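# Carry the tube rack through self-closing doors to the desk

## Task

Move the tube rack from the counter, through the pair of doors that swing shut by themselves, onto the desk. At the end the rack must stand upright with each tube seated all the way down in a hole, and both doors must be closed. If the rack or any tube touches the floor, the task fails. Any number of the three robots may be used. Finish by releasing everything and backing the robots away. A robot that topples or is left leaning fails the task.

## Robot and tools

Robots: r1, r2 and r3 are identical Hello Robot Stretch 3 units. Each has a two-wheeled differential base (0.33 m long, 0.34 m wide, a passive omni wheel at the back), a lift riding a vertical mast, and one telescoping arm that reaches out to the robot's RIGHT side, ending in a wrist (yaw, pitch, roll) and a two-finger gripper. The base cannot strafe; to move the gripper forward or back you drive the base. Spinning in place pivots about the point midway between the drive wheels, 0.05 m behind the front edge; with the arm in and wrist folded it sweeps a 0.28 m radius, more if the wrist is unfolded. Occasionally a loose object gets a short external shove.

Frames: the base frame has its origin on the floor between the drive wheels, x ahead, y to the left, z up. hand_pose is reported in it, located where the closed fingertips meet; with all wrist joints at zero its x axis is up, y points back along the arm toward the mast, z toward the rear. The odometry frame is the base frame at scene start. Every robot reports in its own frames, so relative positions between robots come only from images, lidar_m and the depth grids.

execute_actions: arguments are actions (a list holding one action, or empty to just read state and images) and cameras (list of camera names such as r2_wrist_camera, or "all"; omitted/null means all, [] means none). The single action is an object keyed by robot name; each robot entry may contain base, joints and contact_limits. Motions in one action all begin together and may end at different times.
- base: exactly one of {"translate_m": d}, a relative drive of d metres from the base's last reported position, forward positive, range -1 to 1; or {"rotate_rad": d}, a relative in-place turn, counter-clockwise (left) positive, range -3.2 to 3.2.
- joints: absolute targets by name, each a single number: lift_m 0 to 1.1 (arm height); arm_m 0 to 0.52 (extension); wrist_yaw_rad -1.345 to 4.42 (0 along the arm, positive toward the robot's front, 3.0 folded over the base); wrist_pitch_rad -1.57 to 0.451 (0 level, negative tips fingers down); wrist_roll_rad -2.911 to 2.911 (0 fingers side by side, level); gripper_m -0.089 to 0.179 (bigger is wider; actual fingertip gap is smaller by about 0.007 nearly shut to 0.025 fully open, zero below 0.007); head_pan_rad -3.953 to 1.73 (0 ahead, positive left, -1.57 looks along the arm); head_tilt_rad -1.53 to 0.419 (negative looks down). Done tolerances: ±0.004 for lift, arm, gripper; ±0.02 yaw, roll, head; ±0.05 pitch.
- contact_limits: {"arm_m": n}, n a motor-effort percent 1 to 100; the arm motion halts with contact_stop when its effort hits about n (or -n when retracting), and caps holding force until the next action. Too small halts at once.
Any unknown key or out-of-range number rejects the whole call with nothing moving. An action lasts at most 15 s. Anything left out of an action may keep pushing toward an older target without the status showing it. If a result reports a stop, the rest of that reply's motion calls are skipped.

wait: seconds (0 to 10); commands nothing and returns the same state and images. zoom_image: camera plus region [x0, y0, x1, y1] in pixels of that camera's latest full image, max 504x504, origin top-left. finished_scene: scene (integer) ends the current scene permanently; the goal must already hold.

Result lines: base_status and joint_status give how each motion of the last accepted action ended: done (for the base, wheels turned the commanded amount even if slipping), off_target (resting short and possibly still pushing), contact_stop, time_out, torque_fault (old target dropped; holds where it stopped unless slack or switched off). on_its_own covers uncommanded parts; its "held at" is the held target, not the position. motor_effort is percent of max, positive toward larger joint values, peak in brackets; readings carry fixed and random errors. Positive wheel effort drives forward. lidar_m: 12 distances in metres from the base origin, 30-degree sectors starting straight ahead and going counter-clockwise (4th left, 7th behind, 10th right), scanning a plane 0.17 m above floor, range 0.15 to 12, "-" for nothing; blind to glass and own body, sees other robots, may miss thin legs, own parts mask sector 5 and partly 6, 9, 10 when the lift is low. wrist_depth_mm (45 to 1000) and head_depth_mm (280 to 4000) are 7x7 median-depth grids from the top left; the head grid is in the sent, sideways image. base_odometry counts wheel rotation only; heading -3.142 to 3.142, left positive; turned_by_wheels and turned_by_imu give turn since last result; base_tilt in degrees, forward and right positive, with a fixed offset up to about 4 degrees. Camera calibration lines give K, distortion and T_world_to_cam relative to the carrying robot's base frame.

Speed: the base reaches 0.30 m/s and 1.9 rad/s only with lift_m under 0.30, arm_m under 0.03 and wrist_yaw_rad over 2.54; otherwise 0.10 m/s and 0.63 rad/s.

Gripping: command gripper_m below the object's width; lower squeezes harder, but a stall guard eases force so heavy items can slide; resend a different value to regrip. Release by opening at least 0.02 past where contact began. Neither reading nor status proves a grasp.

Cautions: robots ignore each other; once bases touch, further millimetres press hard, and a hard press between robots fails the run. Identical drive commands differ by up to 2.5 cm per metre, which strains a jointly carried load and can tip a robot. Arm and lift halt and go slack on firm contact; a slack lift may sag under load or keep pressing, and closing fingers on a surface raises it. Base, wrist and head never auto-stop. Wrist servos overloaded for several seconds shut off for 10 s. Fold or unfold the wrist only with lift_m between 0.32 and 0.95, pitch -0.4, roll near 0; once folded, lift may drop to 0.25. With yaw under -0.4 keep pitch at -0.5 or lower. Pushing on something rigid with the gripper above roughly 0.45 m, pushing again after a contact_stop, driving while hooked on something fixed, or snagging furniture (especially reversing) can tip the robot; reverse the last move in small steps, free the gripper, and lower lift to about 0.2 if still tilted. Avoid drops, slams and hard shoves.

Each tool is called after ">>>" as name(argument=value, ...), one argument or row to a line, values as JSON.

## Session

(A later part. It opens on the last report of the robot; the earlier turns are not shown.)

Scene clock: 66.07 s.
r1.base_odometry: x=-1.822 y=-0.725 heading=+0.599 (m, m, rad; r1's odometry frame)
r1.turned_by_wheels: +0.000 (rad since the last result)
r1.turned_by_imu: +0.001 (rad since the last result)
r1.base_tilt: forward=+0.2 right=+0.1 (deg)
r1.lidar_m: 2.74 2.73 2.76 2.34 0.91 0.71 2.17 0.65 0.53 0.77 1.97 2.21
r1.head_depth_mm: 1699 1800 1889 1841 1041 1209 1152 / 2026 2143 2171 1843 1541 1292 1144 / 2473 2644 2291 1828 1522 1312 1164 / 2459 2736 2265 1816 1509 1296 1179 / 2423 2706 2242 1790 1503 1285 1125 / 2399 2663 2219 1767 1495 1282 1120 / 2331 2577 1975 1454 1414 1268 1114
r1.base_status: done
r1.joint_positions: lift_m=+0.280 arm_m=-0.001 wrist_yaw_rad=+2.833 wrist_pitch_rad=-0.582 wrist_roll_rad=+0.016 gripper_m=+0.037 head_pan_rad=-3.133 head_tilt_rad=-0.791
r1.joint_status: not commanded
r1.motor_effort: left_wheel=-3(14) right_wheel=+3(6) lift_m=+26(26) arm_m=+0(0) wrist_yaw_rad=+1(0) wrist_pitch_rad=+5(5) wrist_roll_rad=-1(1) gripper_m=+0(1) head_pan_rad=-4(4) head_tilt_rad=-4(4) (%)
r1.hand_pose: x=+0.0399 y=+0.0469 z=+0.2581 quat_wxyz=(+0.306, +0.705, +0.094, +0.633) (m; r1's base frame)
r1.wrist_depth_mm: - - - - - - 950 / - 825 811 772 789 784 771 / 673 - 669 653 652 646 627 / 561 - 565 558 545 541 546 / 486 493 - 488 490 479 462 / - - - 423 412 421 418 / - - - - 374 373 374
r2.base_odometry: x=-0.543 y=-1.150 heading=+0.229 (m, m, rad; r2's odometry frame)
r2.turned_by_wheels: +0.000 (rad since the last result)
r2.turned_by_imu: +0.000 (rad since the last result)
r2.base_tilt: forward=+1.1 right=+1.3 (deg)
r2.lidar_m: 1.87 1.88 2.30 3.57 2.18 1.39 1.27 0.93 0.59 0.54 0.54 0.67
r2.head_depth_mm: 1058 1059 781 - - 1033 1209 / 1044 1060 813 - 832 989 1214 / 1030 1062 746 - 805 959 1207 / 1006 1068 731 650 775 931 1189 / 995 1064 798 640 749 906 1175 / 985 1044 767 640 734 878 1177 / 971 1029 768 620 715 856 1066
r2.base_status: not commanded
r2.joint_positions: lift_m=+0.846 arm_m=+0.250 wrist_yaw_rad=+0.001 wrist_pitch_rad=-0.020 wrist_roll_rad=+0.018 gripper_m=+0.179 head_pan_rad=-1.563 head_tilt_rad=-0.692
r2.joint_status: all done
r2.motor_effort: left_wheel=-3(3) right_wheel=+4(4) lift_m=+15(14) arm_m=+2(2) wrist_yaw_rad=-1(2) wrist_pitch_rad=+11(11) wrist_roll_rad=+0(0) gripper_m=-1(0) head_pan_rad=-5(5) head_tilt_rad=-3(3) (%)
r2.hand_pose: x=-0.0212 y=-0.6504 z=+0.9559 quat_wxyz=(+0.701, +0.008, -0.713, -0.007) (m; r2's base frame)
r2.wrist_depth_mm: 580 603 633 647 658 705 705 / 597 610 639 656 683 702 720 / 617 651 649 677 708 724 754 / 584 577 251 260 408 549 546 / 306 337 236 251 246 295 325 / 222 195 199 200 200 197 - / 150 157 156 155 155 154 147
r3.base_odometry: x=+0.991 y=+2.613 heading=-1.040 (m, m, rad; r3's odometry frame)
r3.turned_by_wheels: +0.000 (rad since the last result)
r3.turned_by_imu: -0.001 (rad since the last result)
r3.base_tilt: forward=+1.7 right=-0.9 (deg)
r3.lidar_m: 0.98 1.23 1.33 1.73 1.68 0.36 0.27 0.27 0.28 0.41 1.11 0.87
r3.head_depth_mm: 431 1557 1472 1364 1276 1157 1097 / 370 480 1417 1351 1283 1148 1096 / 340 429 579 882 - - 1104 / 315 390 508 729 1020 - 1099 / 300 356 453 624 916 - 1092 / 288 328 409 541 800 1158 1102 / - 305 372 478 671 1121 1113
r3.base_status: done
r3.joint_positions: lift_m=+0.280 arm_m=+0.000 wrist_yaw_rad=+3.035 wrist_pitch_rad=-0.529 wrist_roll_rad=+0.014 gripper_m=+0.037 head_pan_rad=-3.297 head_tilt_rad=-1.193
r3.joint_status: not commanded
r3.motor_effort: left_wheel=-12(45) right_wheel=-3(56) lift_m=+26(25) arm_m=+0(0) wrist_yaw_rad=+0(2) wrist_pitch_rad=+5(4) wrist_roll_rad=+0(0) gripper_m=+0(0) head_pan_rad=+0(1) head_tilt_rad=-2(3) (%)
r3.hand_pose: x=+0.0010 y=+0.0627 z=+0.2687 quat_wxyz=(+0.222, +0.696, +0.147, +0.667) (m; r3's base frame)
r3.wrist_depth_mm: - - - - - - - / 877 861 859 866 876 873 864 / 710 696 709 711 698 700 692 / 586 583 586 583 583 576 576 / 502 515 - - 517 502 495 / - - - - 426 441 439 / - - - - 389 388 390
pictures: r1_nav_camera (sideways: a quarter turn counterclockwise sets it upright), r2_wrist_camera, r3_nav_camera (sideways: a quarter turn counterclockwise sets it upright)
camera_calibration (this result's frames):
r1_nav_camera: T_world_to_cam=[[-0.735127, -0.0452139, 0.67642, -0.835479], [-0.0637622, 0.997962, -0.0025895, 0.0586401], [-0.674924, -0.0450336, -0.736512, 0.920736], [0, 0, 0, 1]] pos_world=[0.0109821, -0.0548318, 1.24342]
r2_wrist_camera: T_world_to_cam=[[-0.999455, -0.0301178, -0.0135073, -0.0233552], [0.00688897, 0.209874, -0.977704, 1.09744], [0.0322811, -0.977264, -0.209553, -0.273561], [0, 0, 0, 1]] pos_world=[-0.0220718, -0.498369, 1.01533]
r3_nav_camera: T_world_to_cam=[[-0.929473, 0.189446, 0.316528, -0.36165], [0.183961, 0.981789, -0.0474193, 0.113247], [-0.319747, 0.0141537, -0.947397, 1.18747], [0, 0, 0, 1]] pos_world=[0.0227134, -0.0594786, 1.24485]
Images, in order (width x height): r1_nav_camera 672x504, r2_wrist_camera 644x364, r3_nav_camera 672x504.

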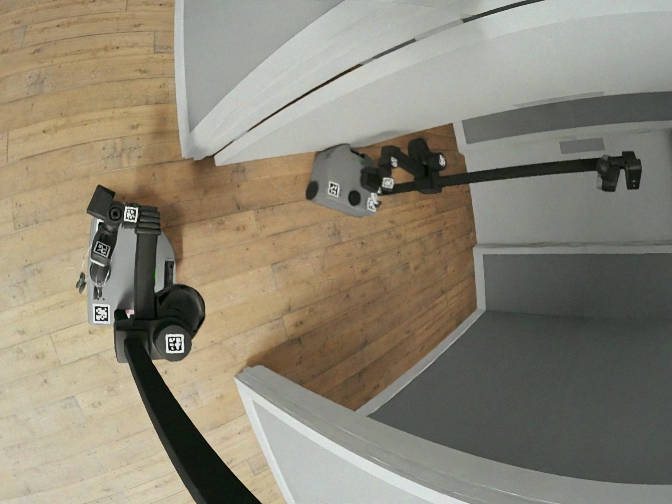

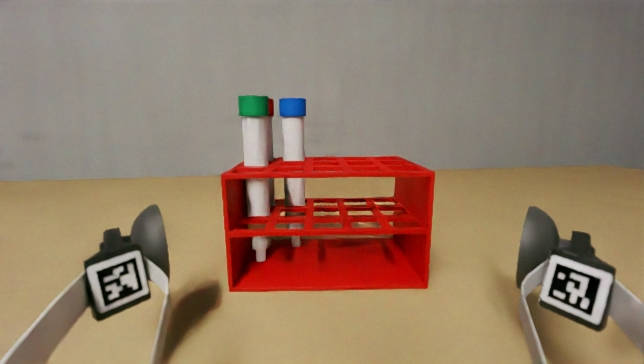

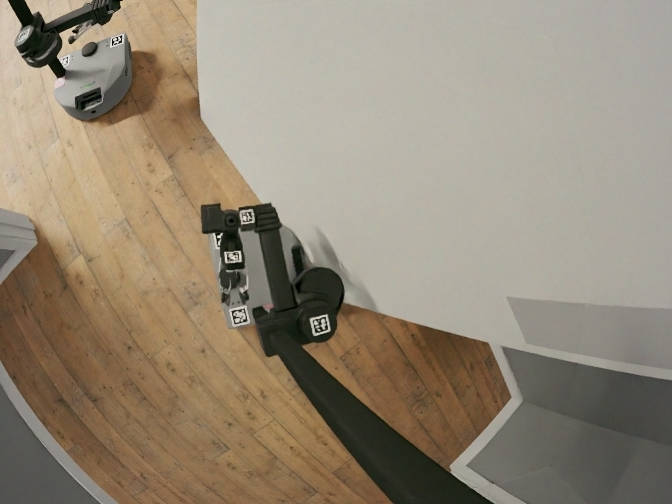

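>>> execute_actions(
  actions=[
    {"r3":{"base":{"rotate_rad":0.5}},"r2":{"base":{"translate_m":0.008},"joints":{"arm_m":0.31}},"r1":{"base":{"rotate_rad":-0.1}}},
  ],
  cameras=["r2_wrist_camera"],
)

>>> execute_actions(
  actions=[
    {"r3":{"base":{"translate_m":-0.04}},"r2":{"joints":{"gripper_m":0.083}},"r1":{"base":{"translate_m":-0.55},"joints":{"head_tilt_rad":-1}}},
  ],
  cameras=["r2_wrist_camera","r1_nav_camera","r3_nav_camera"],
)

Scene clock: 77.73 s.
r1.base_odometry: x=-1.822 y=-0.725 heading=+0.499 (m, m, rad; r1's odometry frame)
r1.turned_by_wheels: -0.100 (rad since the last result)
r1.turned_by_imu: -0.098 (rad since the last result)
r1.base_tilt: forward=+0.2 right=+0.2 (deg)
r1.lidar_m: 2.77 2.73 2.95 2.75 1.14 0.71 1.89 0.85 0.53 0.67 1.96 2.12
r1.head_depth_mm: 1502 1582 1698 890 995 1276 1156 / 1730 1842 2014 1850 1422 1265 1148 / 2029 2214 2213 1836 1516 1308 1163 / 2450 2682 2259 1807 1508 1301 1177 / 2460 2733 2230 1798 1502 1292 1128 / 2375 2663 2226 1783 1487 1278 1118 / 2354 2598 2178 1762 1408 1269 1111
r1.base_status: done
r1.joint_positions: lift_m=+0.280 arm_m=-0.001 wrist_yaw_rad=+2.833 wrist_pitch_rad=-0.582 wrist_roll_rad=+0.016 gripper_m=+0.037 head_pan_rad=-3.133 head_tilt_rad=-0.791
r1.joint_status: not commanded
r1.motor_effort: left_wheel=+3(7) right_wheel=-2(3) lift_m=+26(26) arm_m=+1(1) wrist_yaw_rad=+1(0) wrist_pitch_rad=+5(5) wrist_roll_rad=-1(1) gripper_m=+0(1) head_pan_rad=-4(4) head_tilt_rad=-4(4) (%)
r1.hand_pose: x=+0.0398 y=+0.0469 z=+0.2581 quat_wxyz=(+0.306, +0.705, +0.094, +0.633) (m; r1's base frame)
r1.wrist_depth_mm: - - - - - - - / - 810 829 806 787 762 778 / 663 - 675 658 650 643 642 / 569 - 556 551 547 540 535 / 495 496 - 479 489 475 463 / - - - 429 411 419 423 / - - - - 376 376 377
r2.base_odometry: x=-0.536 y=-1.148 heading=+0.229 (m, m, rad; r2's odometry frame)
r2.turned_by_wheels: +0.000 (rad since the last result)
r2.turned_by_imu: +0.000 (rad since the last result)
r2.base_tilt: forward=+1.0 right=+1.3 (deg)
r2.lidar_m: 1.86 1.87 2.30 3.58 2.19 1.40 1.28 0.92 0.59 0.54 0.54 0.67
r2.head_depth_mm: 1050 1063 797 - - 1009 1233 / 1034 1066 833 - 804 985 1224 / 1022 1062 - - 785 965 1221 / 1007 1067 715 640 766 931 1199 / 996 1055 752 640 745 901 1173 / 982 1044 767 639 730 877 1174 / 967 1028 768 619 714 855 1062
r2.base_status: done
r2.joint_positions: lift_m=+0.846 arm_m=+0.310 wrist_yaw_rad=+0.001 wrist_pitch_rad=-0.020 wrist_roll_rad=+0.018 gripper_m=+0.179 head_pan_rad=-1.563 head_tilt_rad=-0.692
r2.joint_status: all done
r2.motor_effort: left_wheel=-2(5) right_wheel=+3(7) lift_m=+15(15) arm_m=+2(3) wrist_yaw_rad=-1(2) wrist_pitch_rad=+11(11) wrist_roll_rad=+0(0) gripper_m=+0(0) head_pan_rad=-5(5) head_tilt_rad=-3(4) (%)
r2.hand_pose: x=-0.0212 y=-0.7104 z=+0.9559 quat_wxyz=(+0.701, +0.008, -0.713, -0.007) (m; r2's base frame)
r2.wrist_depth_mm: 532 540 565 575 591 634 654 / 545 560 575 596 622 641 659 / 563 572 578 611 631 663 700 / 558 578 157 186 185 541 540 / 307 336 157 192 184 151 322 / 221 194 165 176 177 166 - / 150 157 152 152 151 150 147
r3.base_odometry: x=+0.991 y=+2.613 heading=-0.540 (m, m, rad; r3's odometry frame)
r3.turned_by_wheels: +0.500 (rad since the last result)
r3.turned_by_imu: +0.492 (rad since the last result)
r3.base_tilt: forward=+1.7 right=-0.8 (deg)
r3.lidar_m: 1.23 1.31 1.74 1.64 0.39 0.29 0.28 0.29 0.40 1.11 0.87 0.96
r3.head_depth_mm: 296 351 467 697 1259 1159 1095 / 295 346 458 677 1051 1148 1095 / 291 341 449 657 - - 1096 / 289 336 442 641 938 - 1102 / 288 331 434 624 1006 - 1096 / - 327 425 609 1064 1180 1096 / - 322 418 593 1024 1188 1103
r3.base_status: done
r3.joint_positions: lift_m=+0.280 arm_m=+0.000 wrist_yaw_rad=+3.035 wrist_pitch_rad=-0.529 wrist_roll_rad=+0.014 gripper_m=+0.037 head_pan_rad=-3.297 head_tilt_rad=-1.193
r3.joint_status: not commanded
r3.motor_effort: left_wheel=-13(31) right_wheel=-3(11) lift_m=+26(25) arm_m=+0(0) wrist_yaw_rad=+1(0) wrist_pitch_rad=+5(5) wrist_roll_rad=+0(0) gripper_m=+0(0) head_pan_rad=-2(1) head_tilt_rad=-4(3) (%)
r3.hand_pose: x=+0.0010 y=+0.0627 z=+0.2687 quat_wxyz=(+0.222, +0.696, +0.147, +0.667) (m; r3's base frame)
r3.wrist_depth_mm: - - - - - - - / 390 884 858 869 862 856 864 / 375 697 699 699 694 695 693 / 366 568 588 582 580 581 582 / 349 518 - - 517 502 492 / - - - - 424 434 437 / - - - - 388 388 388
pictures: r2_wrist_camera
camera_calibration (this result's frames):
r2_wrist_camera: T_world_to_cam=[[-0.999456, -0.0300748, -0.0135074, -0.0251428], [0.00689807, 0.209874, -0.977704, 1.11003], [0.0322391, -0.977266, -0.209552, -0.332201], [0, 0, 0, 1]] pos_world=[-0.0220763, -0.558371, 1.01533]
Images, in order (width x height): r2_wrist_camera 644x364.

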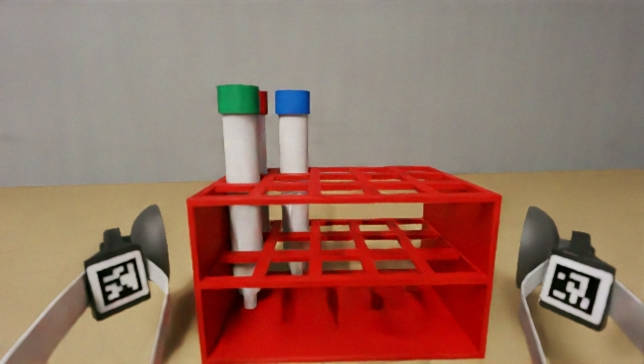

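Scene clock: 81.13 s.
r1.base_odometry: x=-2.305 y=-0.988 heading=+0.499 (m, m, rad; r1's odometry frame)
r1.turned_by_wheels: +0.000 (rad since the last result)
r1.turned_by_imu: +0.002 (rad since the last result)
r1.base_tilt: forward=+0.2 right=+0.2 (deg)
r1.lidar_m: 3.27 3.22 2.89 0.35 0.35 1.02 1.53 2.28 0.67 0.52 0.51 2.35
r1.head_depth_mm: 1254 1361 1475 1517 1377 1229 1024 / 1472 1600 1723 1548 1369 1221 1076 / 1765 1943 1790 1545 1356 1249 - / 2139 2090 1750 1537 1344 - - / 2170 2080 1742 1518 1344 1223 - / 2073 2052 1738 1508 1329 1189 - / 2071 2014 1723 1488 1322 1186 1076
r1.base_status: done
r1.joint_positions: lift_m=+0.280 arm_m=-0.001 wrist_yaw_rad=+2.833 wrist_pitch_rad=-0.582 wrist_roll_rad=+0.016 gripper_m=+0.037 head_pan_rad=-3.133 head_tilt_rad=-0.988
r1.joint_status: all done
r1.motor_effort: left_wheel=+3(8) right_wheel=-2(7) lift_m=+26(26) arm_m=+0(1) wrist_yaw_rad=+1(0) wrist_pitch_rad=+5(6) wrist_roll_rad=-1(0) gripper_m=-1(1) head_pan_rad=-4(4) head_tilt_rad=-5(25) (%)
r1.hand_pose: x=+0.0398 y=+0.0469 z=+0.2581 quat_wxyz=(+0.306, +0.705, +0.094, +0.633) (m; r1's base frame)
r1.wrist_depth_mm: - 351 - - - - 992 / - 384 799 788 769 781 785 / 676 - 631 659 651 644 632 / 566 - 534 564 559 546 538 / 494 503 - 476 492 465 468 / - - - 425 412 420 425 / - - - - 378 379 373
r2.base_odometry: x=-0.536 y=-1.148 heading=+0.229 (m, m, rad; r2's odometry frame)
r2.turned_by_wheels: +0.000 (rad since the last result)
r2.turned_by_imu: +0.000 (rad since the last result)
r2.base_tilt: forward=+1.1 right=+1.3 (deg)
r2.lidar_m: 1.86 1.87 2.31 3.57 2.19 1.40 1.27 0.93 0.59 0.54 0.54 0.67
r2.head_depth_mm: 1054 1063 794 - - 1009 1231 / 1034 1057 835 - 804 985 1215 / 1027 1057 - - 784 957 1219 / 1005 1065 721 638 765 929 1195 / 991 1058 767 641 749 898 1172 / 979 1041 767 638 732 875 1172 / 969 1024 769 618 713 852 1064
r2.base_status: not commanded
r2.joint_positions: lift_m=+0.846 arm_m=+0.310 wrist_yaw_rad=+0.001 wrist_pitch_rad=-0.020 wrist_roll_rad=+0.018 gripper_m=+0.084 head_pan_rad=-1.563 head_tilt_rad=-0.692
r2.joint_status: all done
r2.motor_effort: left_wheel=-2(2) right_wheel=+3(4) lift_m=+15(15) arm_m=+2(3) wrist_yaw_rad=-1(1) wrist_pitch_rad=+11(11) wrist_roll_rad=+0(0) gripper_m=-22(100) head_pan_rad=-4(5) head_tilt_rad=-3(4) (%)
r2.hand_pose: x=-0.0213 y=-0.7104 z=+0.9559 quat_wxyz=(+0.701, +0.008, -0.713, -0.007) (m; r2's base frame)
r2.wrist_depth_mm: 532 546 562 583 604 621 647 / 536 555 577 591 611 653 673 / 563 581 591 608 634 672 687 / 567 578 158 189 185 544 543 / 308 334 158 192 185 151 296 / 206 - 154 177 167 136 202 / 165 156 152 151 150 149 154
r3.base_odometry: x=+0.957 y=+2.634 heading=-0.540 (m, m, rad; r3's odometry frame)
r3.turned_by_wheels: +0.000 (rad since the last result)
r3.turned_by_imu: +0.000 (rad since the last result)
r3.base_tilt: forward=+1.7 right=-0.8 (deg)
r3.lidar_m: 1.27 1.35 1.75 1.64 0.41 0.29 0.28 0.28 0.38 3.86 0.67 0.93
r3.head_depth_mm: 300 367 492 751 1270 1158 1096 / 298 357 477 714 1143 1148 1101 / 295 348 461 678 - - 1097 / 291 340 445 646 941 - 1097 / 288 331 432 617 984 - 1097 / - 323 419 590 1008 1181 1094 / - 316 405 567 938 1179 1108
r3.base_status: done
r3.joint_positions: lift_m=+0.280 arm_m=+0.000 wrist_yaw_rad=+3.035 wrist_pitch_rad=-0.529 wrist_roll_rad=+0.014 gripper_m=+0.037 head_pan_rad=-3.297 head_tilt_rad=-1.193
r3.joint_status: not commanded
r3.motor_effort: left_wheel=-11(44) right_wheel=-5(28) lift_m=+26(26) arm_m=+0(0) wrist_yaw_rad=+1(0) wrist_pitch_rad=+5(5) wrist_roll_rad=+0(0) gripper_m=+0(0) head_pan_rad=-1(2) head_tilt_rad=-3(3) (%)
r3.hand_pose: x=+0.0010 y=+0.0627 z=+0.2687 quat_wxyz=(+0.222, +0.696, +0.147, +0.667) (m; r3's base frame)
r3.wrist_depth_mm: - - - - - - - / 880 873 879 874 864 860 859 / 402 704 692 706 691 695 690 / 395 581 586 589 583 576 581 / 376 518 - - 508 497 499 / - - - - 428 437 433 / - - - - 387 389 389
pictures: r1_nav_camera (sideways: a quarter turn counterclockwise sets it upright), r2_wrist_camera, r3_nav_camera (sideways: a quarter turn counterclockwise sets it upright)
camera_calibration (this result's frames):
r1_nav_camera: T_world_to_cam=[[-0.853418, -0.0460948, 0.519185, -0.629902], [-0.0620531, 0.997983, -0.0133968, 0.0726976], [-0.517521, -0.0436502, -0.854557, 1.07325], [0, 0, 0, 1]] pos_world=[0.0223716, -0.0547385, 1.24516]
r2_wrist_camera: T_world_to_cam=[[-0.999467, -0.0297042, -0.0135065, -0.0249753], [0.00697506, 0.209871, -0.977704, 1.11003], [0.0318765, -0.977278, -0.209552, -0.332215], [0, 0, 0, 1]] pos_world=[-0.0221147, -0.558372, 1.01533]
r3_nav_camera: T_world_to_cam=[[-0.929473, 0.189446, 0.316528, -0.36165], [0.183961, 0.981789, -0.0474193, 0.113247], [-0.319747, 0.0141538, -0.947397, 1.18747], [0, 0, 0, 1]] pos_world=[0.0227134, -0.0594786, 1.24485]
Images, in order (width x height): r1_nav_camera 672x504, r2_wrist_camera 644x364, r3_nav_camera 672x504.

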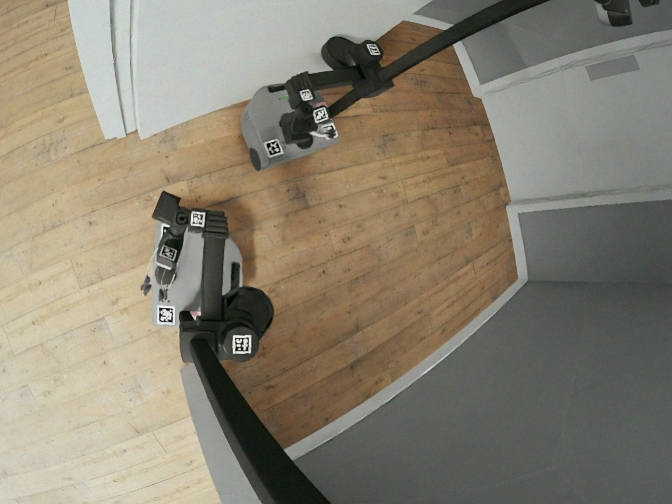

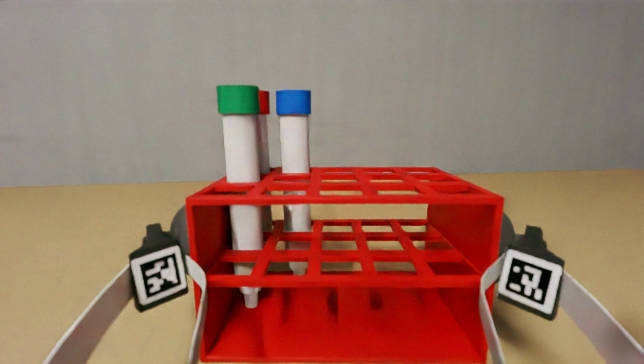

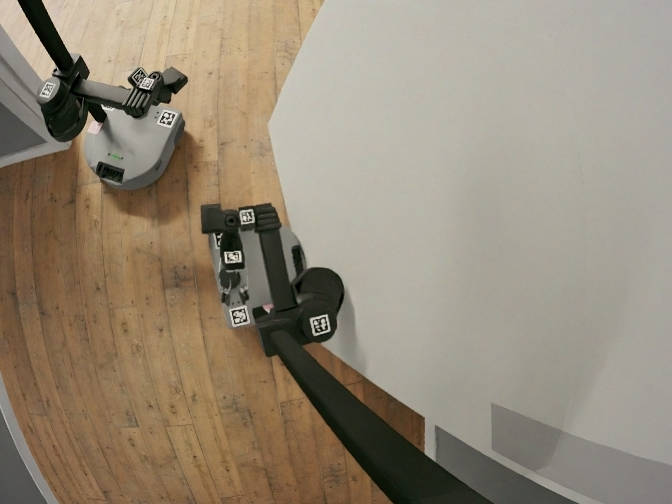

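>>> execute_actions(
  actions=[
    {"r3":{"base":{"translate_m":-0.04}},"r2":{"joints":{"lift_m":0.875,"wrist_yaw_rad":0.01}},"r1":{"joints":{"wrist_yaw_rad":3.05}}},
  ],
  cameras=["r2_wrist_camera"],
)

>>> execute_actions(
  actions=[
    {"r2":{"joints":{"arm_m":0.01,"wrist_yaw_rad":1.75,"head_pan_rad":1.0},"base":{"rotate_rad":1.6}},"r1":{"base":{"translate_m":-0.95}}},
  ],
  cameras=[],
)

>>> execute_actions(
  actions=[
    {"r2":{"base":{"translate_m":0.15}},"r1":{"base":{"rotate_rad":0.85}}},
  ],
  cameras=["r1_nav_camera"],
)

>>> execute_actions(
  actions=[
    {"r2":{"base":{"translate_m":0.5}},"r1":{"base":{"translate_m":-0.9},"joints":{"head_pan_rad":-3.5}}},
  ],
  cameras=["r1_nav_camera","r2_nav_camera","r1_head_camera"],
)

Scene clock: 98.07 s.
r1.base_odometry: x=-2.305 y=-0.988 heading=+0.499 (m, m, rad; r1's odometry frame)
r1.turned_by_wheels: +0.000 (rad since the last result)
r1.turned_by_imu: +0.004 (rad since the last result)
r1.base_tilt: forward=+0.1 right=+0.1 (deg)
r1.lidar_m: 3.27 3.23 2.89 0.35 0.35 1.02 1.53 2.29 0.68 0.53 0.51 2.35
r1.head_depth_mm: 1256 1362 1482 1524 1370 1232 1018 / 1462 1606 1713 1553 1361 1222 1073 / 1765 1952 1778 1538 1357 1250 - / 2119 2093 1768 1531 1350 - - / 2147 2068 1750 1513 1338 1221 - / 2075 2032 1727 1495 1334 1197 - / 2067 2016 1716 1490 1319 1179 1079
r1.base_status: not commanded
r1.joint_positions: lift_m=+0.280 arm_m=-0.001 wrist_yaw_rad=+3.047 wrist_pitch_rad=-0.582 wrist_roll_rad=+0.016 gripper_m=+0.037 head_pan_rad=-3.133 head_tilt_rad=-0.988
r1.joint_status: all done
r1.motor_effort: left_wheel=+4(3) right_wheel=-2(2) lift_m=+26(26) arm_m=+0(0) wrist_yaw_rad=+3(4) wrist_pitch_rad=+5(5) wrist_roll_rad=+0(1) gripper_m=-1(1) head_pan_rad=-4(4) head_tilt_rad=-6(5) (%)
r1.hand_pose: x=-0.0022 y=+0.0555 z=+0.2581 quat_wxyz=(+0.236, +0.691, +0.169, +0.662) (m; r1's base frame)
r1.wrist_depth_mm: 755 786 386 - - - 964 / 773 817 - 793 783 786 774 / 670 650 - 652 649 657 657 / 552 561 554 565 547 536 540 / 495 501 - - 488 476 469 / - - - - - 427 416 / - - - - 377 378 375
r2.base_odometry: x=-0.536 y=-1.148 heading=+0.229 (m, m, rad; r2's odometry frame)
r2.turned_by_wheels: +0.000 (rad since the last result)
r2.turned_by_imu: +0.000 (rad since the last result)
r2.base_tilt: forward=+1.1 right=+1.3 (deg)
r2.lidar_m: 1.86 1.87 2.30 3.59 2.19 1.41 1.27 0.93 0.59 0.54 0.54 0.67
r2.head_depth_mm: 1062 1061 830 - 851 1008 1231 / 1040 1068 - 708 803 987 1214 / 1019 1068 - 694 785 957 1212 / 1008 1008 710 660 766 929 1192 / 994 1058 769 640 747 903 1169 / 983 1039 767 640 729 877 1172 / 968 1026 766 618 714 852 1062
r2.base_status: not commanded
r2.joint_positions: lift_m=+0.874 arm_m=+0.310 wrist_yaw_rad=+0.008 wrist_pitch_rad=-0.026 wrist_roll_rad=+0.018 gripper_m=+0.084 head_pan_rad=-1.563 head_tilt_rad=-0.692
r2.joint_status: all done
r2.motor_effort: left_wheel=-2(2) right_wheel=+3(3) lift_m=+33(35) arm_m=+2(2) wrist_yaw_rad=+2(4) wrist_pitch_rad=+14(14) wrist_roll_rad=+0(0) gripper_m=-22(22) head_pan_rad=-5(5) head_tilt_rad=-3(4) (%)
r2.hand_pose: x=-0.0195 y=-0.7102 z=+0.9825 quat_wxyz=(+0.701, +0.012, -0.713, -0.007) (m; r2's base frame)
r2.wrist_depth_mm: 523 549 563 591 606 620 637 / 539 557 578 597 604 637 665 / 569 569 190 617 628 677 678 / 588 586 162 186 187 667 653 / 376 410 160 194 210 150 364 / 259 - 153 179 166 135 253 / 206 195 153 152 152 184 192
r3.base_odometry: x=+0.923 y=+2.654 heading=-0.540 (m, m, rad; r3's odometry frame)
r3.turned_by_wheels: +0.000 (rad since the last result)
r3.turned_by_imu: +0.002 (rad since the last result)
r3.base_tilt: forward=+1.7 right=-0.8 (deg)
r3.lidar_m: 1.31 1.40 1.74 1.64 0.45 0.30 0.28 0.28 0.35 3.88 0.69 0.93
r3.head_depth_mm: 306 384 524 821 1265 1151 1096 / 302 370 498 755 1237 1149 1099 / 297 356 472 700 - - 1101 / 293 344 452 654 941 - 1091 / 289 332 431 610 970 - 1091 / - 321 413 575 951 1189 1094 / - 311 395 543 870 1188 1108
r3.base_status: done
r3.joint_positions: lift_m=+0.280 arm_m=+0.000 wrist_yaw_rad=+3.035 wrist_pitch_rad=-0.529 wrist_roll_rad=+0.014 gripper_m=+0.037 head_pan_rad=-3.297 head_tilt_rad=-1.193
r3.joint_status: not commanded
r3.motor_effort: left_wheel=-11(43) right_wheel=-5(32) lift_m=+26(26) arm_m=+0(0) wrist_yaw_rad=+1(1) wrist_pitch_rad=+5(5) wrist_roll_rad=+0(0) gripper_m=+0(0) head_pan_rad=-2(1) head_tilt_rad=-2(3) (%)
r3.hand_pose: x=+0.0010 y=+0.0627 z=+0.2687 quat_wxyz=(+0.222, +0.696, +0.147, +0.667) (m; r3's base frame)
r3.wrist_depth_mm: 993 - - - - - - / 881 869 876 886 869 858 851 / 670 702 705 701 698 698 703 / 430 576 578 584 584 585 585 / 407 511 - - 511 500 502 / - - - - 429 438 437 / - - - - 391 390 387
pictures: r2_wrist_camera
camera_calibration (this result's frames):
r2_wrist_camera: T_world_to_cam=[[-0.999238, -0.0365508, -0.013668, -0.0275414], [0.00547932, 0.215368, -0.976518, 1.13868], [0.0386362, -0.975849, -0.215004, -0.320029], [0, 0, 0, 1]] pos_world=[-0.0213949, -0.558542, 1.04276]
Images, in order (width x height): r2_wrist_camera 644x364.

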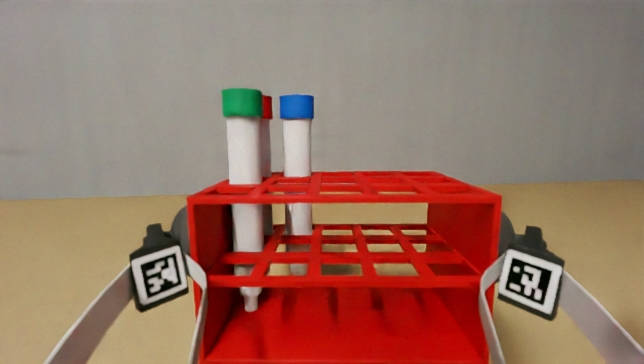

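Scene clock: 102.93 s.
r1.base_odometry: x=-3.139 y=-1.443 heading=+0.499 (m, m, rad; r1's odometry frame)
r1.turned_by_wheels: +0.000 (rad since the last result)
r1.turned_by_imu: +0.002 (rad since the last result)
r1.base_tilt: forward=+0.2 right=+0.1 (deg)
r1.lidar_m: 4.12 0.83 0.73 0.58 0.57 0.61 0.92 1.38 1.59 1.54 0.73 1.06
r1.head_depth_mm: 755 816 887 971 1080 1173 1065 / 877 965 1061 1186 1302 1224 1131 / 1048 1180 1332 1467 1355 1251 - / 1293 1500 1677 1528 1354 - - / 1332 1572 1743 1516 1338 1226 - / 1274 1494 1693 1504 1326 1188 - / 1231 1428 1651 1491 1320 1183 1076
r1.base_status: done
r1.joint_positions: lift_m=+0.280 arm_m=-0.001 wrist_yaw_rad=+3.048 wrist_pitch_rad=-0.582 wrist_roll_rad=+0.016 gripper_m=+0.037 head_pan_rad=-3.133 head_tilt_rad=-0.988
r1.joint_status: not commanded
r1.motor_effort: left_wheel=+3(7) right_wheel=-2(6) lift_m=+27(26) arm_m=+1(0) wrist_yaw_rad=+1(3) wrist_pitch_rad=+6(6) wrist_roll_rad=+0(0) gripper_m=+0(0) head_pan_rad=-4(4) head_tilt_rad=-6(6) (%)
r1.hand_pose: x=-0.0024 y=+0.0556 z=+0.2581 quat_wxyz=(+0.236, +0.691, +0.169, +0.662) (m; r1's base frame)
r1.wrist_depth_mm: 466 500 586 651 709 807 730 / 515 552 - 699 772 773 735 / 541 594 - 660 635 654 627 / 561 552 549 551 543 540 544 / 488 510 - - 481 468 480 / - - - - - 416 417 / - - - - 378 373 375
r2.base_odometry: x=-0.536 y=-1.148 heading=+1.829 (m, m, rad; r2's odometry frame)
r2.turned_by_wheels: +1.600 (rad since the last result)
r2.turned_by_imu: +1.620 (rad since the last result)
r2.base_tilt: forward=+1.1 right=+1.3 (deg)
r2.lidar_m: 3.57 2.07 1.38 1.28 0.88 0.58 0.54 0.55 0.69 1.86 1.88 2.37
r2.head_depth_mm: 1927 2236 2502 2082 1689 1421 1241 / 1756 1981 2307 2056 1688 1423 1232 / 1611 1814 2075 2062 1674 1432 1239 / 1478 1652 1851 1996 1674 1427 1237 / 1381 1511 1723 1895 1680 1413 1233 / 1276 1414 1557 1749 1684 1432 1236 / 1206 1315 1443 1604 1695 1430 1234
r2.base_status: done
r2.joint_positions: lift_m=+0.874 arm_m=+0.010 wrist_yaw_rad=+1.749 wrist_pitch_rad=-0.026 wrist_roll_rad=+0.018 gripper_m=+0.084 head_pan_rad=+0.993 head_tilt_rad=-0.692
r2.joint_status: all done
r2.motor_effort: left_wheel=-2(6) right_wheel=+4(9) lift_m=+33(33) arm_m=-3(6) wrist_yaw_rad=+1(5) wrist_pitch_rad=+14(14) wrist_roll_rad=+0(0) gripper_m=-22(22) head_pan_rad=+5(60) head_tilt_rad=-3(3) (%)
r2.hand_pose: x=+0.2301 y=-0.1100 z=+0.9824 quat_wxyz=(+0.457, +0.553, -0.450, +0.532) (m; r2's base frame)
r2.wrist_depth_mm: - - - - - - - / - - - - - - - / - - - - - - - / - - 161 185 186 - - / - - 160 196 211 151 - / - - 153 179 167 134 - / - - 152 152 151 - -
r3.base_odometry: x=+0.923 y=+2.654 heading=-0.540 (m, m, rad; r3's odometry frame)
r3.turned_by_wheels: +0.000 (rad since the last result)
r3.turned_by_imu: +0.001 (rad since the last result)
r3.base_tilt: forward=+1.7 right=-0.9 (deg)
r3.lidar_m: 0.74 0.75 1.75 1.64 0.45 0.30 0.28 0.28 0.35 3.88 0.94 0.93
r3.head_depth_mm: 307 385 523 815 1270 1156 1093 / 302 370 498 752 1231 1151 1091 / 297 356 473 701 - - 1095 / 293 344 450 651 946 - 1099 / 289 332 431 612 965 - 1098 / - 321 412 575 949 1186 1097 / - 311 395 544 867 1183 1105
r3.base_status: not commanded
r3.joint_positions: lift_m=+0.280 arm_m=+0.000 wrist_yaw_rad=+3.035 wrist_pitch_rad=-0.529 wrist_roll_rad=+0.014 gripper_m=+0.037 head_pan_rad=-3.297 head_tilt_rad=-1.193
r3.joint_status: not commanded
r3.motor_effort: left_wheel=-11(11) right_wheel=-4(5) lift_m=+26(25) arm_m=+0(0) wrist_yaw_rad=+0(1) wrist_pitch_rad=+5(5) wrist_roll_rad=+0(0) gripper_m=+0(0) head_pan_rad=-1(2) head_tilt_rad=-3(2) (%)
r3.hand_pose: x=+0.0010 y=+0.0627 z=+0.2687 quat_wxyz=(+0.222, +0.696, +0.147, +0.667) (m; r3's base frame)
r3.wrist_depth_mm: - - - - - - - / 875 874 882 876 856 867 862 / 668 696 704 687 698 697 691 / 431 586 587 589 579 584 575 / 408 517 - - 510 497 495 / - - - - 430 436 434 / - - - - 386 389 388
pictures: none
No camera images: the call's "cameras" was empty. Leave "cameras" out to get every camera's image.

Scene clock: 105.97 s.
r1.base_odometry: x=-3.139 y=-1.443 heading=+1.349 (m, m, rad; r1's odometry frame)
r1.turned_by_wheels: +0.850 (rad since the last result)
r1.turned_by_imu: +0.845 (rad since the last result)
r1.base_tilt: forward=+0.1 right=+0.1 (deg)
r1.lidar_m: 0.86 0.61 0.57 0.58 0.75 1.38 1.50 1.63 0.80 0.73 1.19 0.83
r1.head_depth_mm: 1274 1458 1664 1567 1372 1221 1075 / 1339 1552 1757 1549 1366 1219 1132 / 1415 1649 1785 1538 1362 1251 - / 1488 1743 1763 1534 1345 - - / 1544 1804 1750 1517 1342 1222 - / 1565 1885 1733 1505 1329 1193 - / 1662 1920 1720 1489 1321 1187 1078
r1.base_status: done
r1.joint_positions: lift_m=+0.280 arm_m=-0.001 wrist_yaw_rad=+3.048 wrist_pitch_rad=-0.582 wrist_roll_rad=+0.016 gripper_m=+0.037 head_pan_rad=-3.134 head_tilt_rad=-0.989
r1.joint_status: not commanded
r1.motor_effort: left_wheel=-4(10) right_wheel=+2(8) lift_m=+26(27) arm_m=+1(0) wrist_yaw_rad=+3(2) wrist_pitch_rad=+5(6) wrist_roll_rad=-1(1) gripper_m=+0(0) head_pan_rad=-4(3) head_tilt_rad=-6(6) (%)
r1.hand_pose: x=-0.0024 y=+0.0556 z=+0.2581 quat_wxyz=(+0.236, +0.691, +0.169, +0.662) (m; r1's base frame)
r1.wrist_depth_mm: 942 851 686 635 570 522 467 / 808 792 - 684 647 568 517 / 679 663 - 657 643 603 557 / 564 559 551 576 557 541 541 / 485 510 - - 490 478 477 / - - - - - 413 415 / - - - - 376 379 376
r2.base_odometry: x=-0.574 y=-1.003 heading=+1.829 (m, m, rad; r2's odometry frame)
r2.turned_by_wheels: +0.000 (rad since the last result)
r2.turned_by_imu: +0.000 (rad since the last result)
r2.base_tilt: forward=+1.1 right=+1.3 (deg)
r2.lidar_m: 3.42 2.10 1.40 1.29 1.31 0.74 0.69 0.70 0.88 1.84 1.86 2.35
r2.head_depth_mm: 1963 2265 2548 2054 1684 1423 1243 / 1778 2016 2380 2042 1694 1435 1241 / 1638 1837 2104 2066 1689 1423 1241 / 1488 1675 1894 1994 1694 1426 1235 / 1387 1533 1740 1920 1666 1428 1243 / 1301 1433 1585 1757 1686 1435 1236 / 1217 1333 1458 1622 1690 1428 1239
r2.base_status: done
r2.joint_positions: lift_m=+0.874 arm_m=+0.010 wrist_yaw_rad=+1.749 wrist_pitch_rad=-0.026 wrist_roll_rad=+0.018 gripper_m=+0.084 head_pan_rad=+0.993 head_tilt_rad=-0.692
r2.joint_status: not commanded
r2.motor_effort: left_wheel=-2(3) right_wheel=+4(5) lift_m=+33(33) arm_m=-4(4) wrist_yaw_rad=+0(1) wrist_pitch_rad=+14(14) wrist_roll_rad=+0(0) gripper_m=-23(22) head_pan_rad=+4(4) head_tilt_rad=-4(4) (%)
r2.hand_pose: x=+0.2301 y=-0.1100 z=+0.9824 quat_wxyz=(+0.457, +0.553, -0.450, +0.532) (m; r2's base frame)
r2.wrist_depth_mm: - - - - - - - / - - - - - - - / - - - - - - - / - - 160 185 186 - - / - - 160 195 213 151 - / - - 153 178 167 134 - / - - 152 152 152 - -
r3.base_odometry: x=+0.923 y=+2.654 heading=-0.540 (m, m, rad; r3's odometry frame)
r3.turned_by_wheels: +0.000 (rad since the last result)
r3.turned_by_imu: +0.000 (rad since the last result)
r3.base_tilt: forward=+1.8 right=-0.8 (deg)
r3.lidar_m: 0.74 0.76 1.75 1.64 0.45 0.30 0.28 0.28 0.35 3.88 0.94 0.93
r3.head_depth_mm: 307 385 524 817 1281 1158 1095 / 301 370 497 754 1233 1148 1093 / 297 356 472 700 - - 1095 / 293 344 451 653 943 - 1095 / 289 332 431 611 969 - 1096 / - 321 413 575 951 1185 1097 / - 311 395 544 870 1187 1105
r3.base_status: not commanded
r3.joint_positions: lift_m=+0.280 arm_m=+0.000 wrist_yaw_rad=+3.035 wrist_pitch_rad=-0.529 wrist_roll_rad=+0.014 gripper_m=+0.037 head_pan_rad=-3.297 head_tilt_rad=-1.193
r3.joint_status: not commanded
r3.motor_effort: left_wheel=-11(11) right_wheel=-4(4) lift_m=+25(26) arm_m=+0(0) wrist_yaw_rad=+1(1) wrist_pitch_rad=+5(5) wrist_roll_rad=+0(0) gripper_m=+0(0) head_pan_rad=-2(1) head_tilt_rad=-3(3) (%)
r3.hand_pose: x=+0.0010 y=+0.0627 z=+0.2687 quat_wxyz=(+0.222, +0.696, +0.147, +0.667) (m; r3's base frame)
r3.wrist_depth_mm: 984 - - - - - - / 890 870 884 875 862 875 868 / 680 708 703 704 700 696 692 / 431 589 585 577 581 574 580 / 405 516 - - 512 494 498 / - - - - 430 433 434 / - - - - 387 393 388
pictures: r1_nav_camera (sideways: a quarter turn counterclockwise sets it upright)
camera_calibration (this result's frames):
r1_nav_camera: T_world_to_cam=[[-0.853574, -0.0458978, 0.518947, -0.62959], [-0.0618176, 0.997997, -0.0134119, 0.0727158], [-0.517292, -0.0435281, -0.854701, 1.07344], [0, 0, 0, 1]] pos_world=[0.0223747, -0.0547422, 1.24517]
Images, in order (width x height): r1_nav_camera 672x504.

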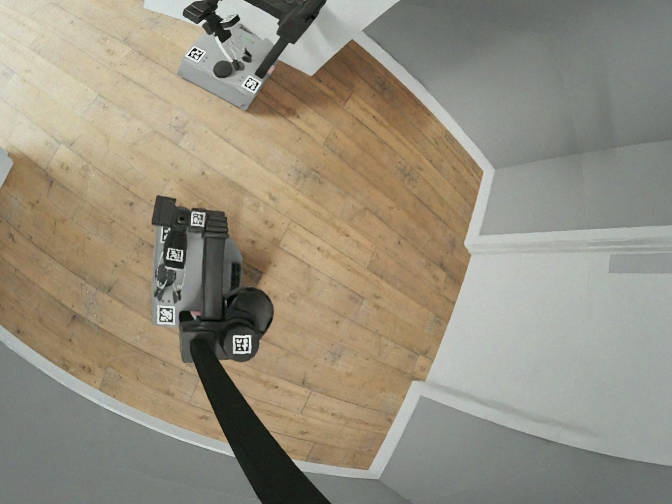

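Scene clock: 112.27 s.
r1.base_odometry: x=-3.337 y=-2.321 heading=+1.349 (m, m, rad; r1's odometry frame)
r1.turned_by_wheels: +0.000 (rad since the last result)
r1.turned_by_imu: +0.002 (rad since the last result)
r1.base_tilt: forward=+0.2 right=+0.1 (deg)
r1.lidar_m: 1.48 1.02 0.95 0.90 0.70 0.66 0.67 0.78 1.14 1.16 1.00 1.08
r1.head_depth_mm: 570 670 812 973 1138 1178 1106 / 576 679 827 1045 1306 - 1102 / 584 689 840 1071 1324 1246 1074 / 590 697 853 1093 1328 - - / 597 706 866 1121 1332 - - / 605 717 882 1145 1329 1194 - / 612 727 895 1168 1320 1181 1097
r1.base_status: done
r1.joint_positions: lift_m=+0.280 arm_m=-0.001 wrist_yaw_rad=+3.048 wrist_pitch_rad=-0.582 wrist_roll_rad=+0.016 gripper_m=+0.037 head_pan_rad=-3.493 head_tilt_rad=-0.989
r1.joint_status: all done
r1.motor_effort: left_wheel=-3(13) right_wheel=+3(5) lift_m=+26(26) arm_m=+1(0) wrist_yaw_rad=+1(1) wrist_pitch_rad=+5(6) wrist_roll_rad=+0(0) gripper_m=-1(1) head_pan_rad=-4(33) head_tilt_rad=-5(5) (%)
r1.hand_pose: x=-0.0024 y=+0.0556 z=+0.2581 quat_wxyz=(+0.236, +0.691, +0.169, +0.662) (m; r1's base frame)
r1.wrist_depth_mm: 555 601 939 955 908 843 756 / 584 648 - 794 779 789 762 / 620 657 - 657 649 651 643 / 578 552 549 563 554 546 554 / 487 513 - - 494 473 471 / - - - - - 416 419 / - - - - 374 375 378
r2.base_odometry: x=-0.701 y=-0.520 heading=+1.829 (m, m, rad; r2's odometry frame)
r2.turned_by_wheels: +0.000 (rad since the last result)
r2.turned_by_imu: +0.002 (rad since the last result)
r2.base_tilt: forward=+1.1 right=+1.3 (deg)
r2.lidar_m: 2.96 2.19 1.46 1.35 1.36 1.28 1.19 1.20 1.92 1.78 1.80 2.28
r2.head_depth_mm: 2043 2379 2532 2045 1681 1422 1233 / 1858 2113 2420 2074 1694 1441 1234 / 1692 1926 2189 2048 1673 1433 1237 / 1561 1756 1982 2077 1687 1431 1238 / 1464 1602 1801 1968 1688 1427 1233 / 1368 1505 1666 1872 1692 1423 1242 / 1275 1383 1540 1720 1677 1428 1237
r2.base_status: done
r2.joint_positions: lift_m=+0.874 arm_m=+0.010 wrist_yaw_rad=+1.749 wrist_pitch_rad=-0.026 wrist_roll_rad=+0.018 gripper_m=+0.084 head_pan_rad=+0.993 head_tilt_rad=-0.692
r2.joint_status: not commanded
r2.motor_effort: left_wheel=-3(4) right_wheel=+4(8) lift_m=+33(33) arm_m=-4(3) wrist_yaw_rad=+1(1) wrist_pitch_rad=+14(14) wrist_roll_rad=+0(0) gripper_m=-22(23) head_pan_rad=+5(5) head_tilt_rad=-3(3) (%)
r2.hand_pose: x=+0.2301 y=-0.1100 z=+0.9824 quat_wxyz=(+0.457, +0.553, -0.450, +0.532) (m; r2's base frame)
r2.wrist_depth_mm: - - - - - - - / - - - - - - - / - - - - - - - / - - 161 186 186 - - / - - 160 195 211 151 - / - - 154 179 167 135 - / - - 152 152 151 - -
r3.base_odometry: x=+0.923 y=+2.654 heading=-0.540 (m, m, rad; r3's odometry frame)
r3.turned_by_wheels: +0.000 (rad since the last result)
r3.turned_by_imu: +0.001 (rad since the last result)
r3.base_tilt: forward=+1.7 right=-0.8 (deg)
r3.lidar_m: 1.30 1.40 1.08 1.64 0.45 0.30 0.28 0.28 0.35 3.88 0.94 0.93
r3.head_depth_mm: 307 385 524 820 1262 1158 1094 / 301 370 498 753 1229 1154 1095 / 297 356 473 700 - - 1095 / 293 344 451 652 941 - 1107 / 289 332 430 611 962 - 1098 / - 321 412 576 954 1181 1100 / - 310 395 543 866 1183 1102
r3.base_status: not commanded
r3.joint_positions: lift_m=+0.280 arm_m=+0.000 wrist_yaw_rad=+3.035 wrist_pitch_rad=-0.529 wrist_roll_rad=+0.014 gripper_m=+0.037 head_pan_rad=-3.297 head_tilt_rad=-1.193
r3.joint_status: not commanded
r3.motor_effort: left_wheel=-11(11) right_wheel=-4(4) lift_m=+26(26) arm_m=+0(0) wrist_yaw_rad=+1(1) wrist_pitch_rad=+5(5) wrist_roll_rad=+0(0) gripper_m=-1(0) head_pan_rad=-2(1) head_tilt_rad=-2(3) (%)
r3.hand_pose: x=+0.0010 y=+0.0627 z=+0.2687 quat_wxyz=(+0.222, +0.696, +0.147, +0.667) (m; r3's base frame)
r3.wrist_depth_mm: 994 - - - - - - / 866 860 874 869 872 879 863 / 680 702 704 698 692 697 704 / 428 585 576 581 587 577 580 / 408 517 - - 514 499 496 / - - - - 426 438 433 / - - - - 389 391 390
pictures: r1_head_camera (sideways: a quarter turn clockwise sets it upright), r1_nav_camera (sideways: a quarter turn counterclockwise sets it upright), r2_nav_camera (sideways: a quarter turn counterclockwise sets it upright)
camera_calibration (this result's frames):
r1_head_camera: T_world_to_cam=[[0.77497, -0.254146, -0.578647, 0.770602], [-0.337452, -0.940541, -0.0388507, 0.0560575], [-0.534367, 0.225374, -0.814653, 1.01985], [0, 0, 0, 1]] pos_world=[-0.0333013, 0.0187217, 1.27891]
r1_nav_camera: T_world_to_cam=[[-0.815171, 0.257432, 0.518868, -0.629723], [0.293339, 0.955914, -0.0134168, 0.0705557], [-0.499448, 0.141268, -0.854749, 1.07339], [0, 0, 0, 1]] pos_world=[0.00207449, -0.0569696, 1.24517]
r2_nav_camera: T_world_to_cam=[[0.342294, 0.535933, 0.771758, -0.962387], [0.826944, -0.561798, 0.0233601, 0.0138001], [0.446092, 0.630205, -0.635487, 0.785528], [0, 0, 0, 1]] pos_world=[-0.0324104, 0.0284842, 1.2416]
Images, in order (width x height): r1_head_camera 896x504, r1_nav_camera 672x504, r2_nav_camera 672x504.

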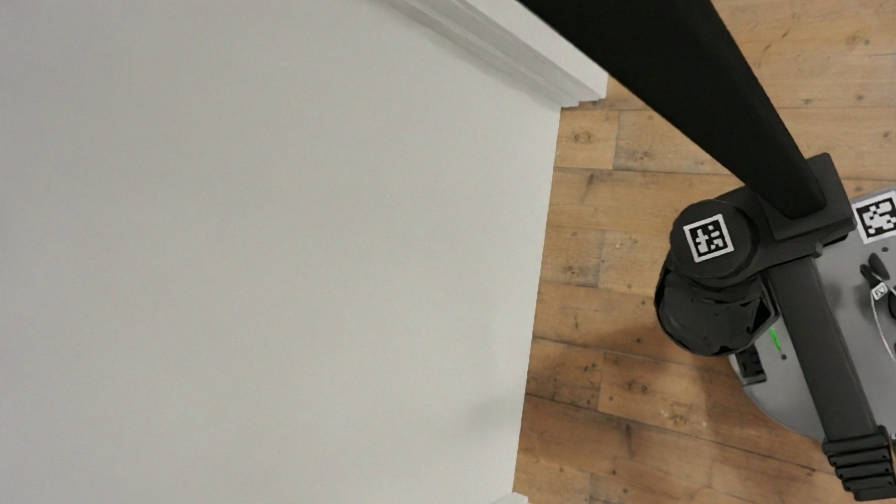

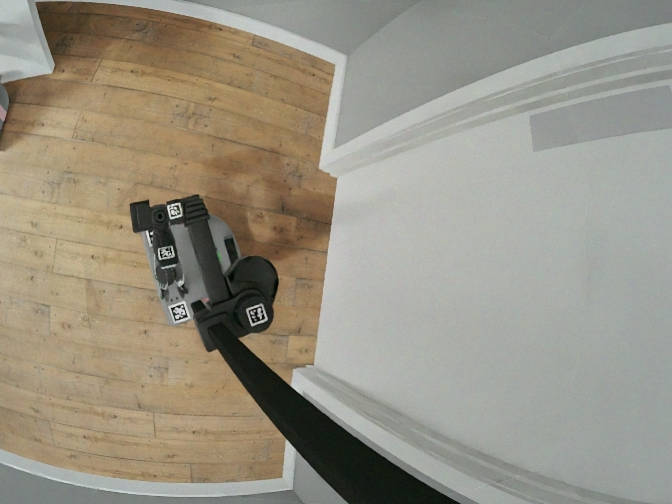

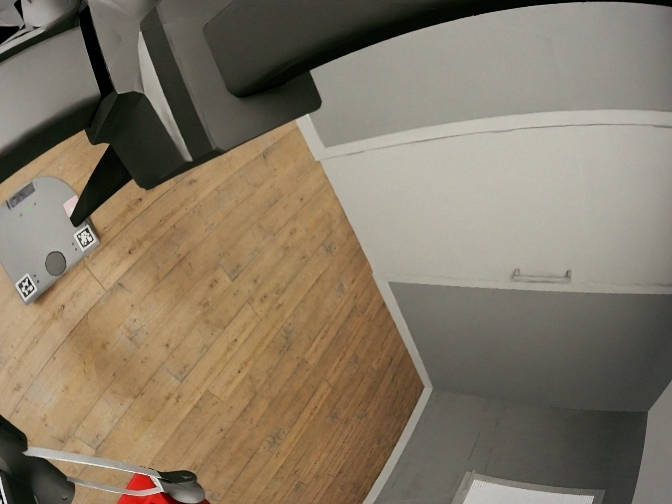

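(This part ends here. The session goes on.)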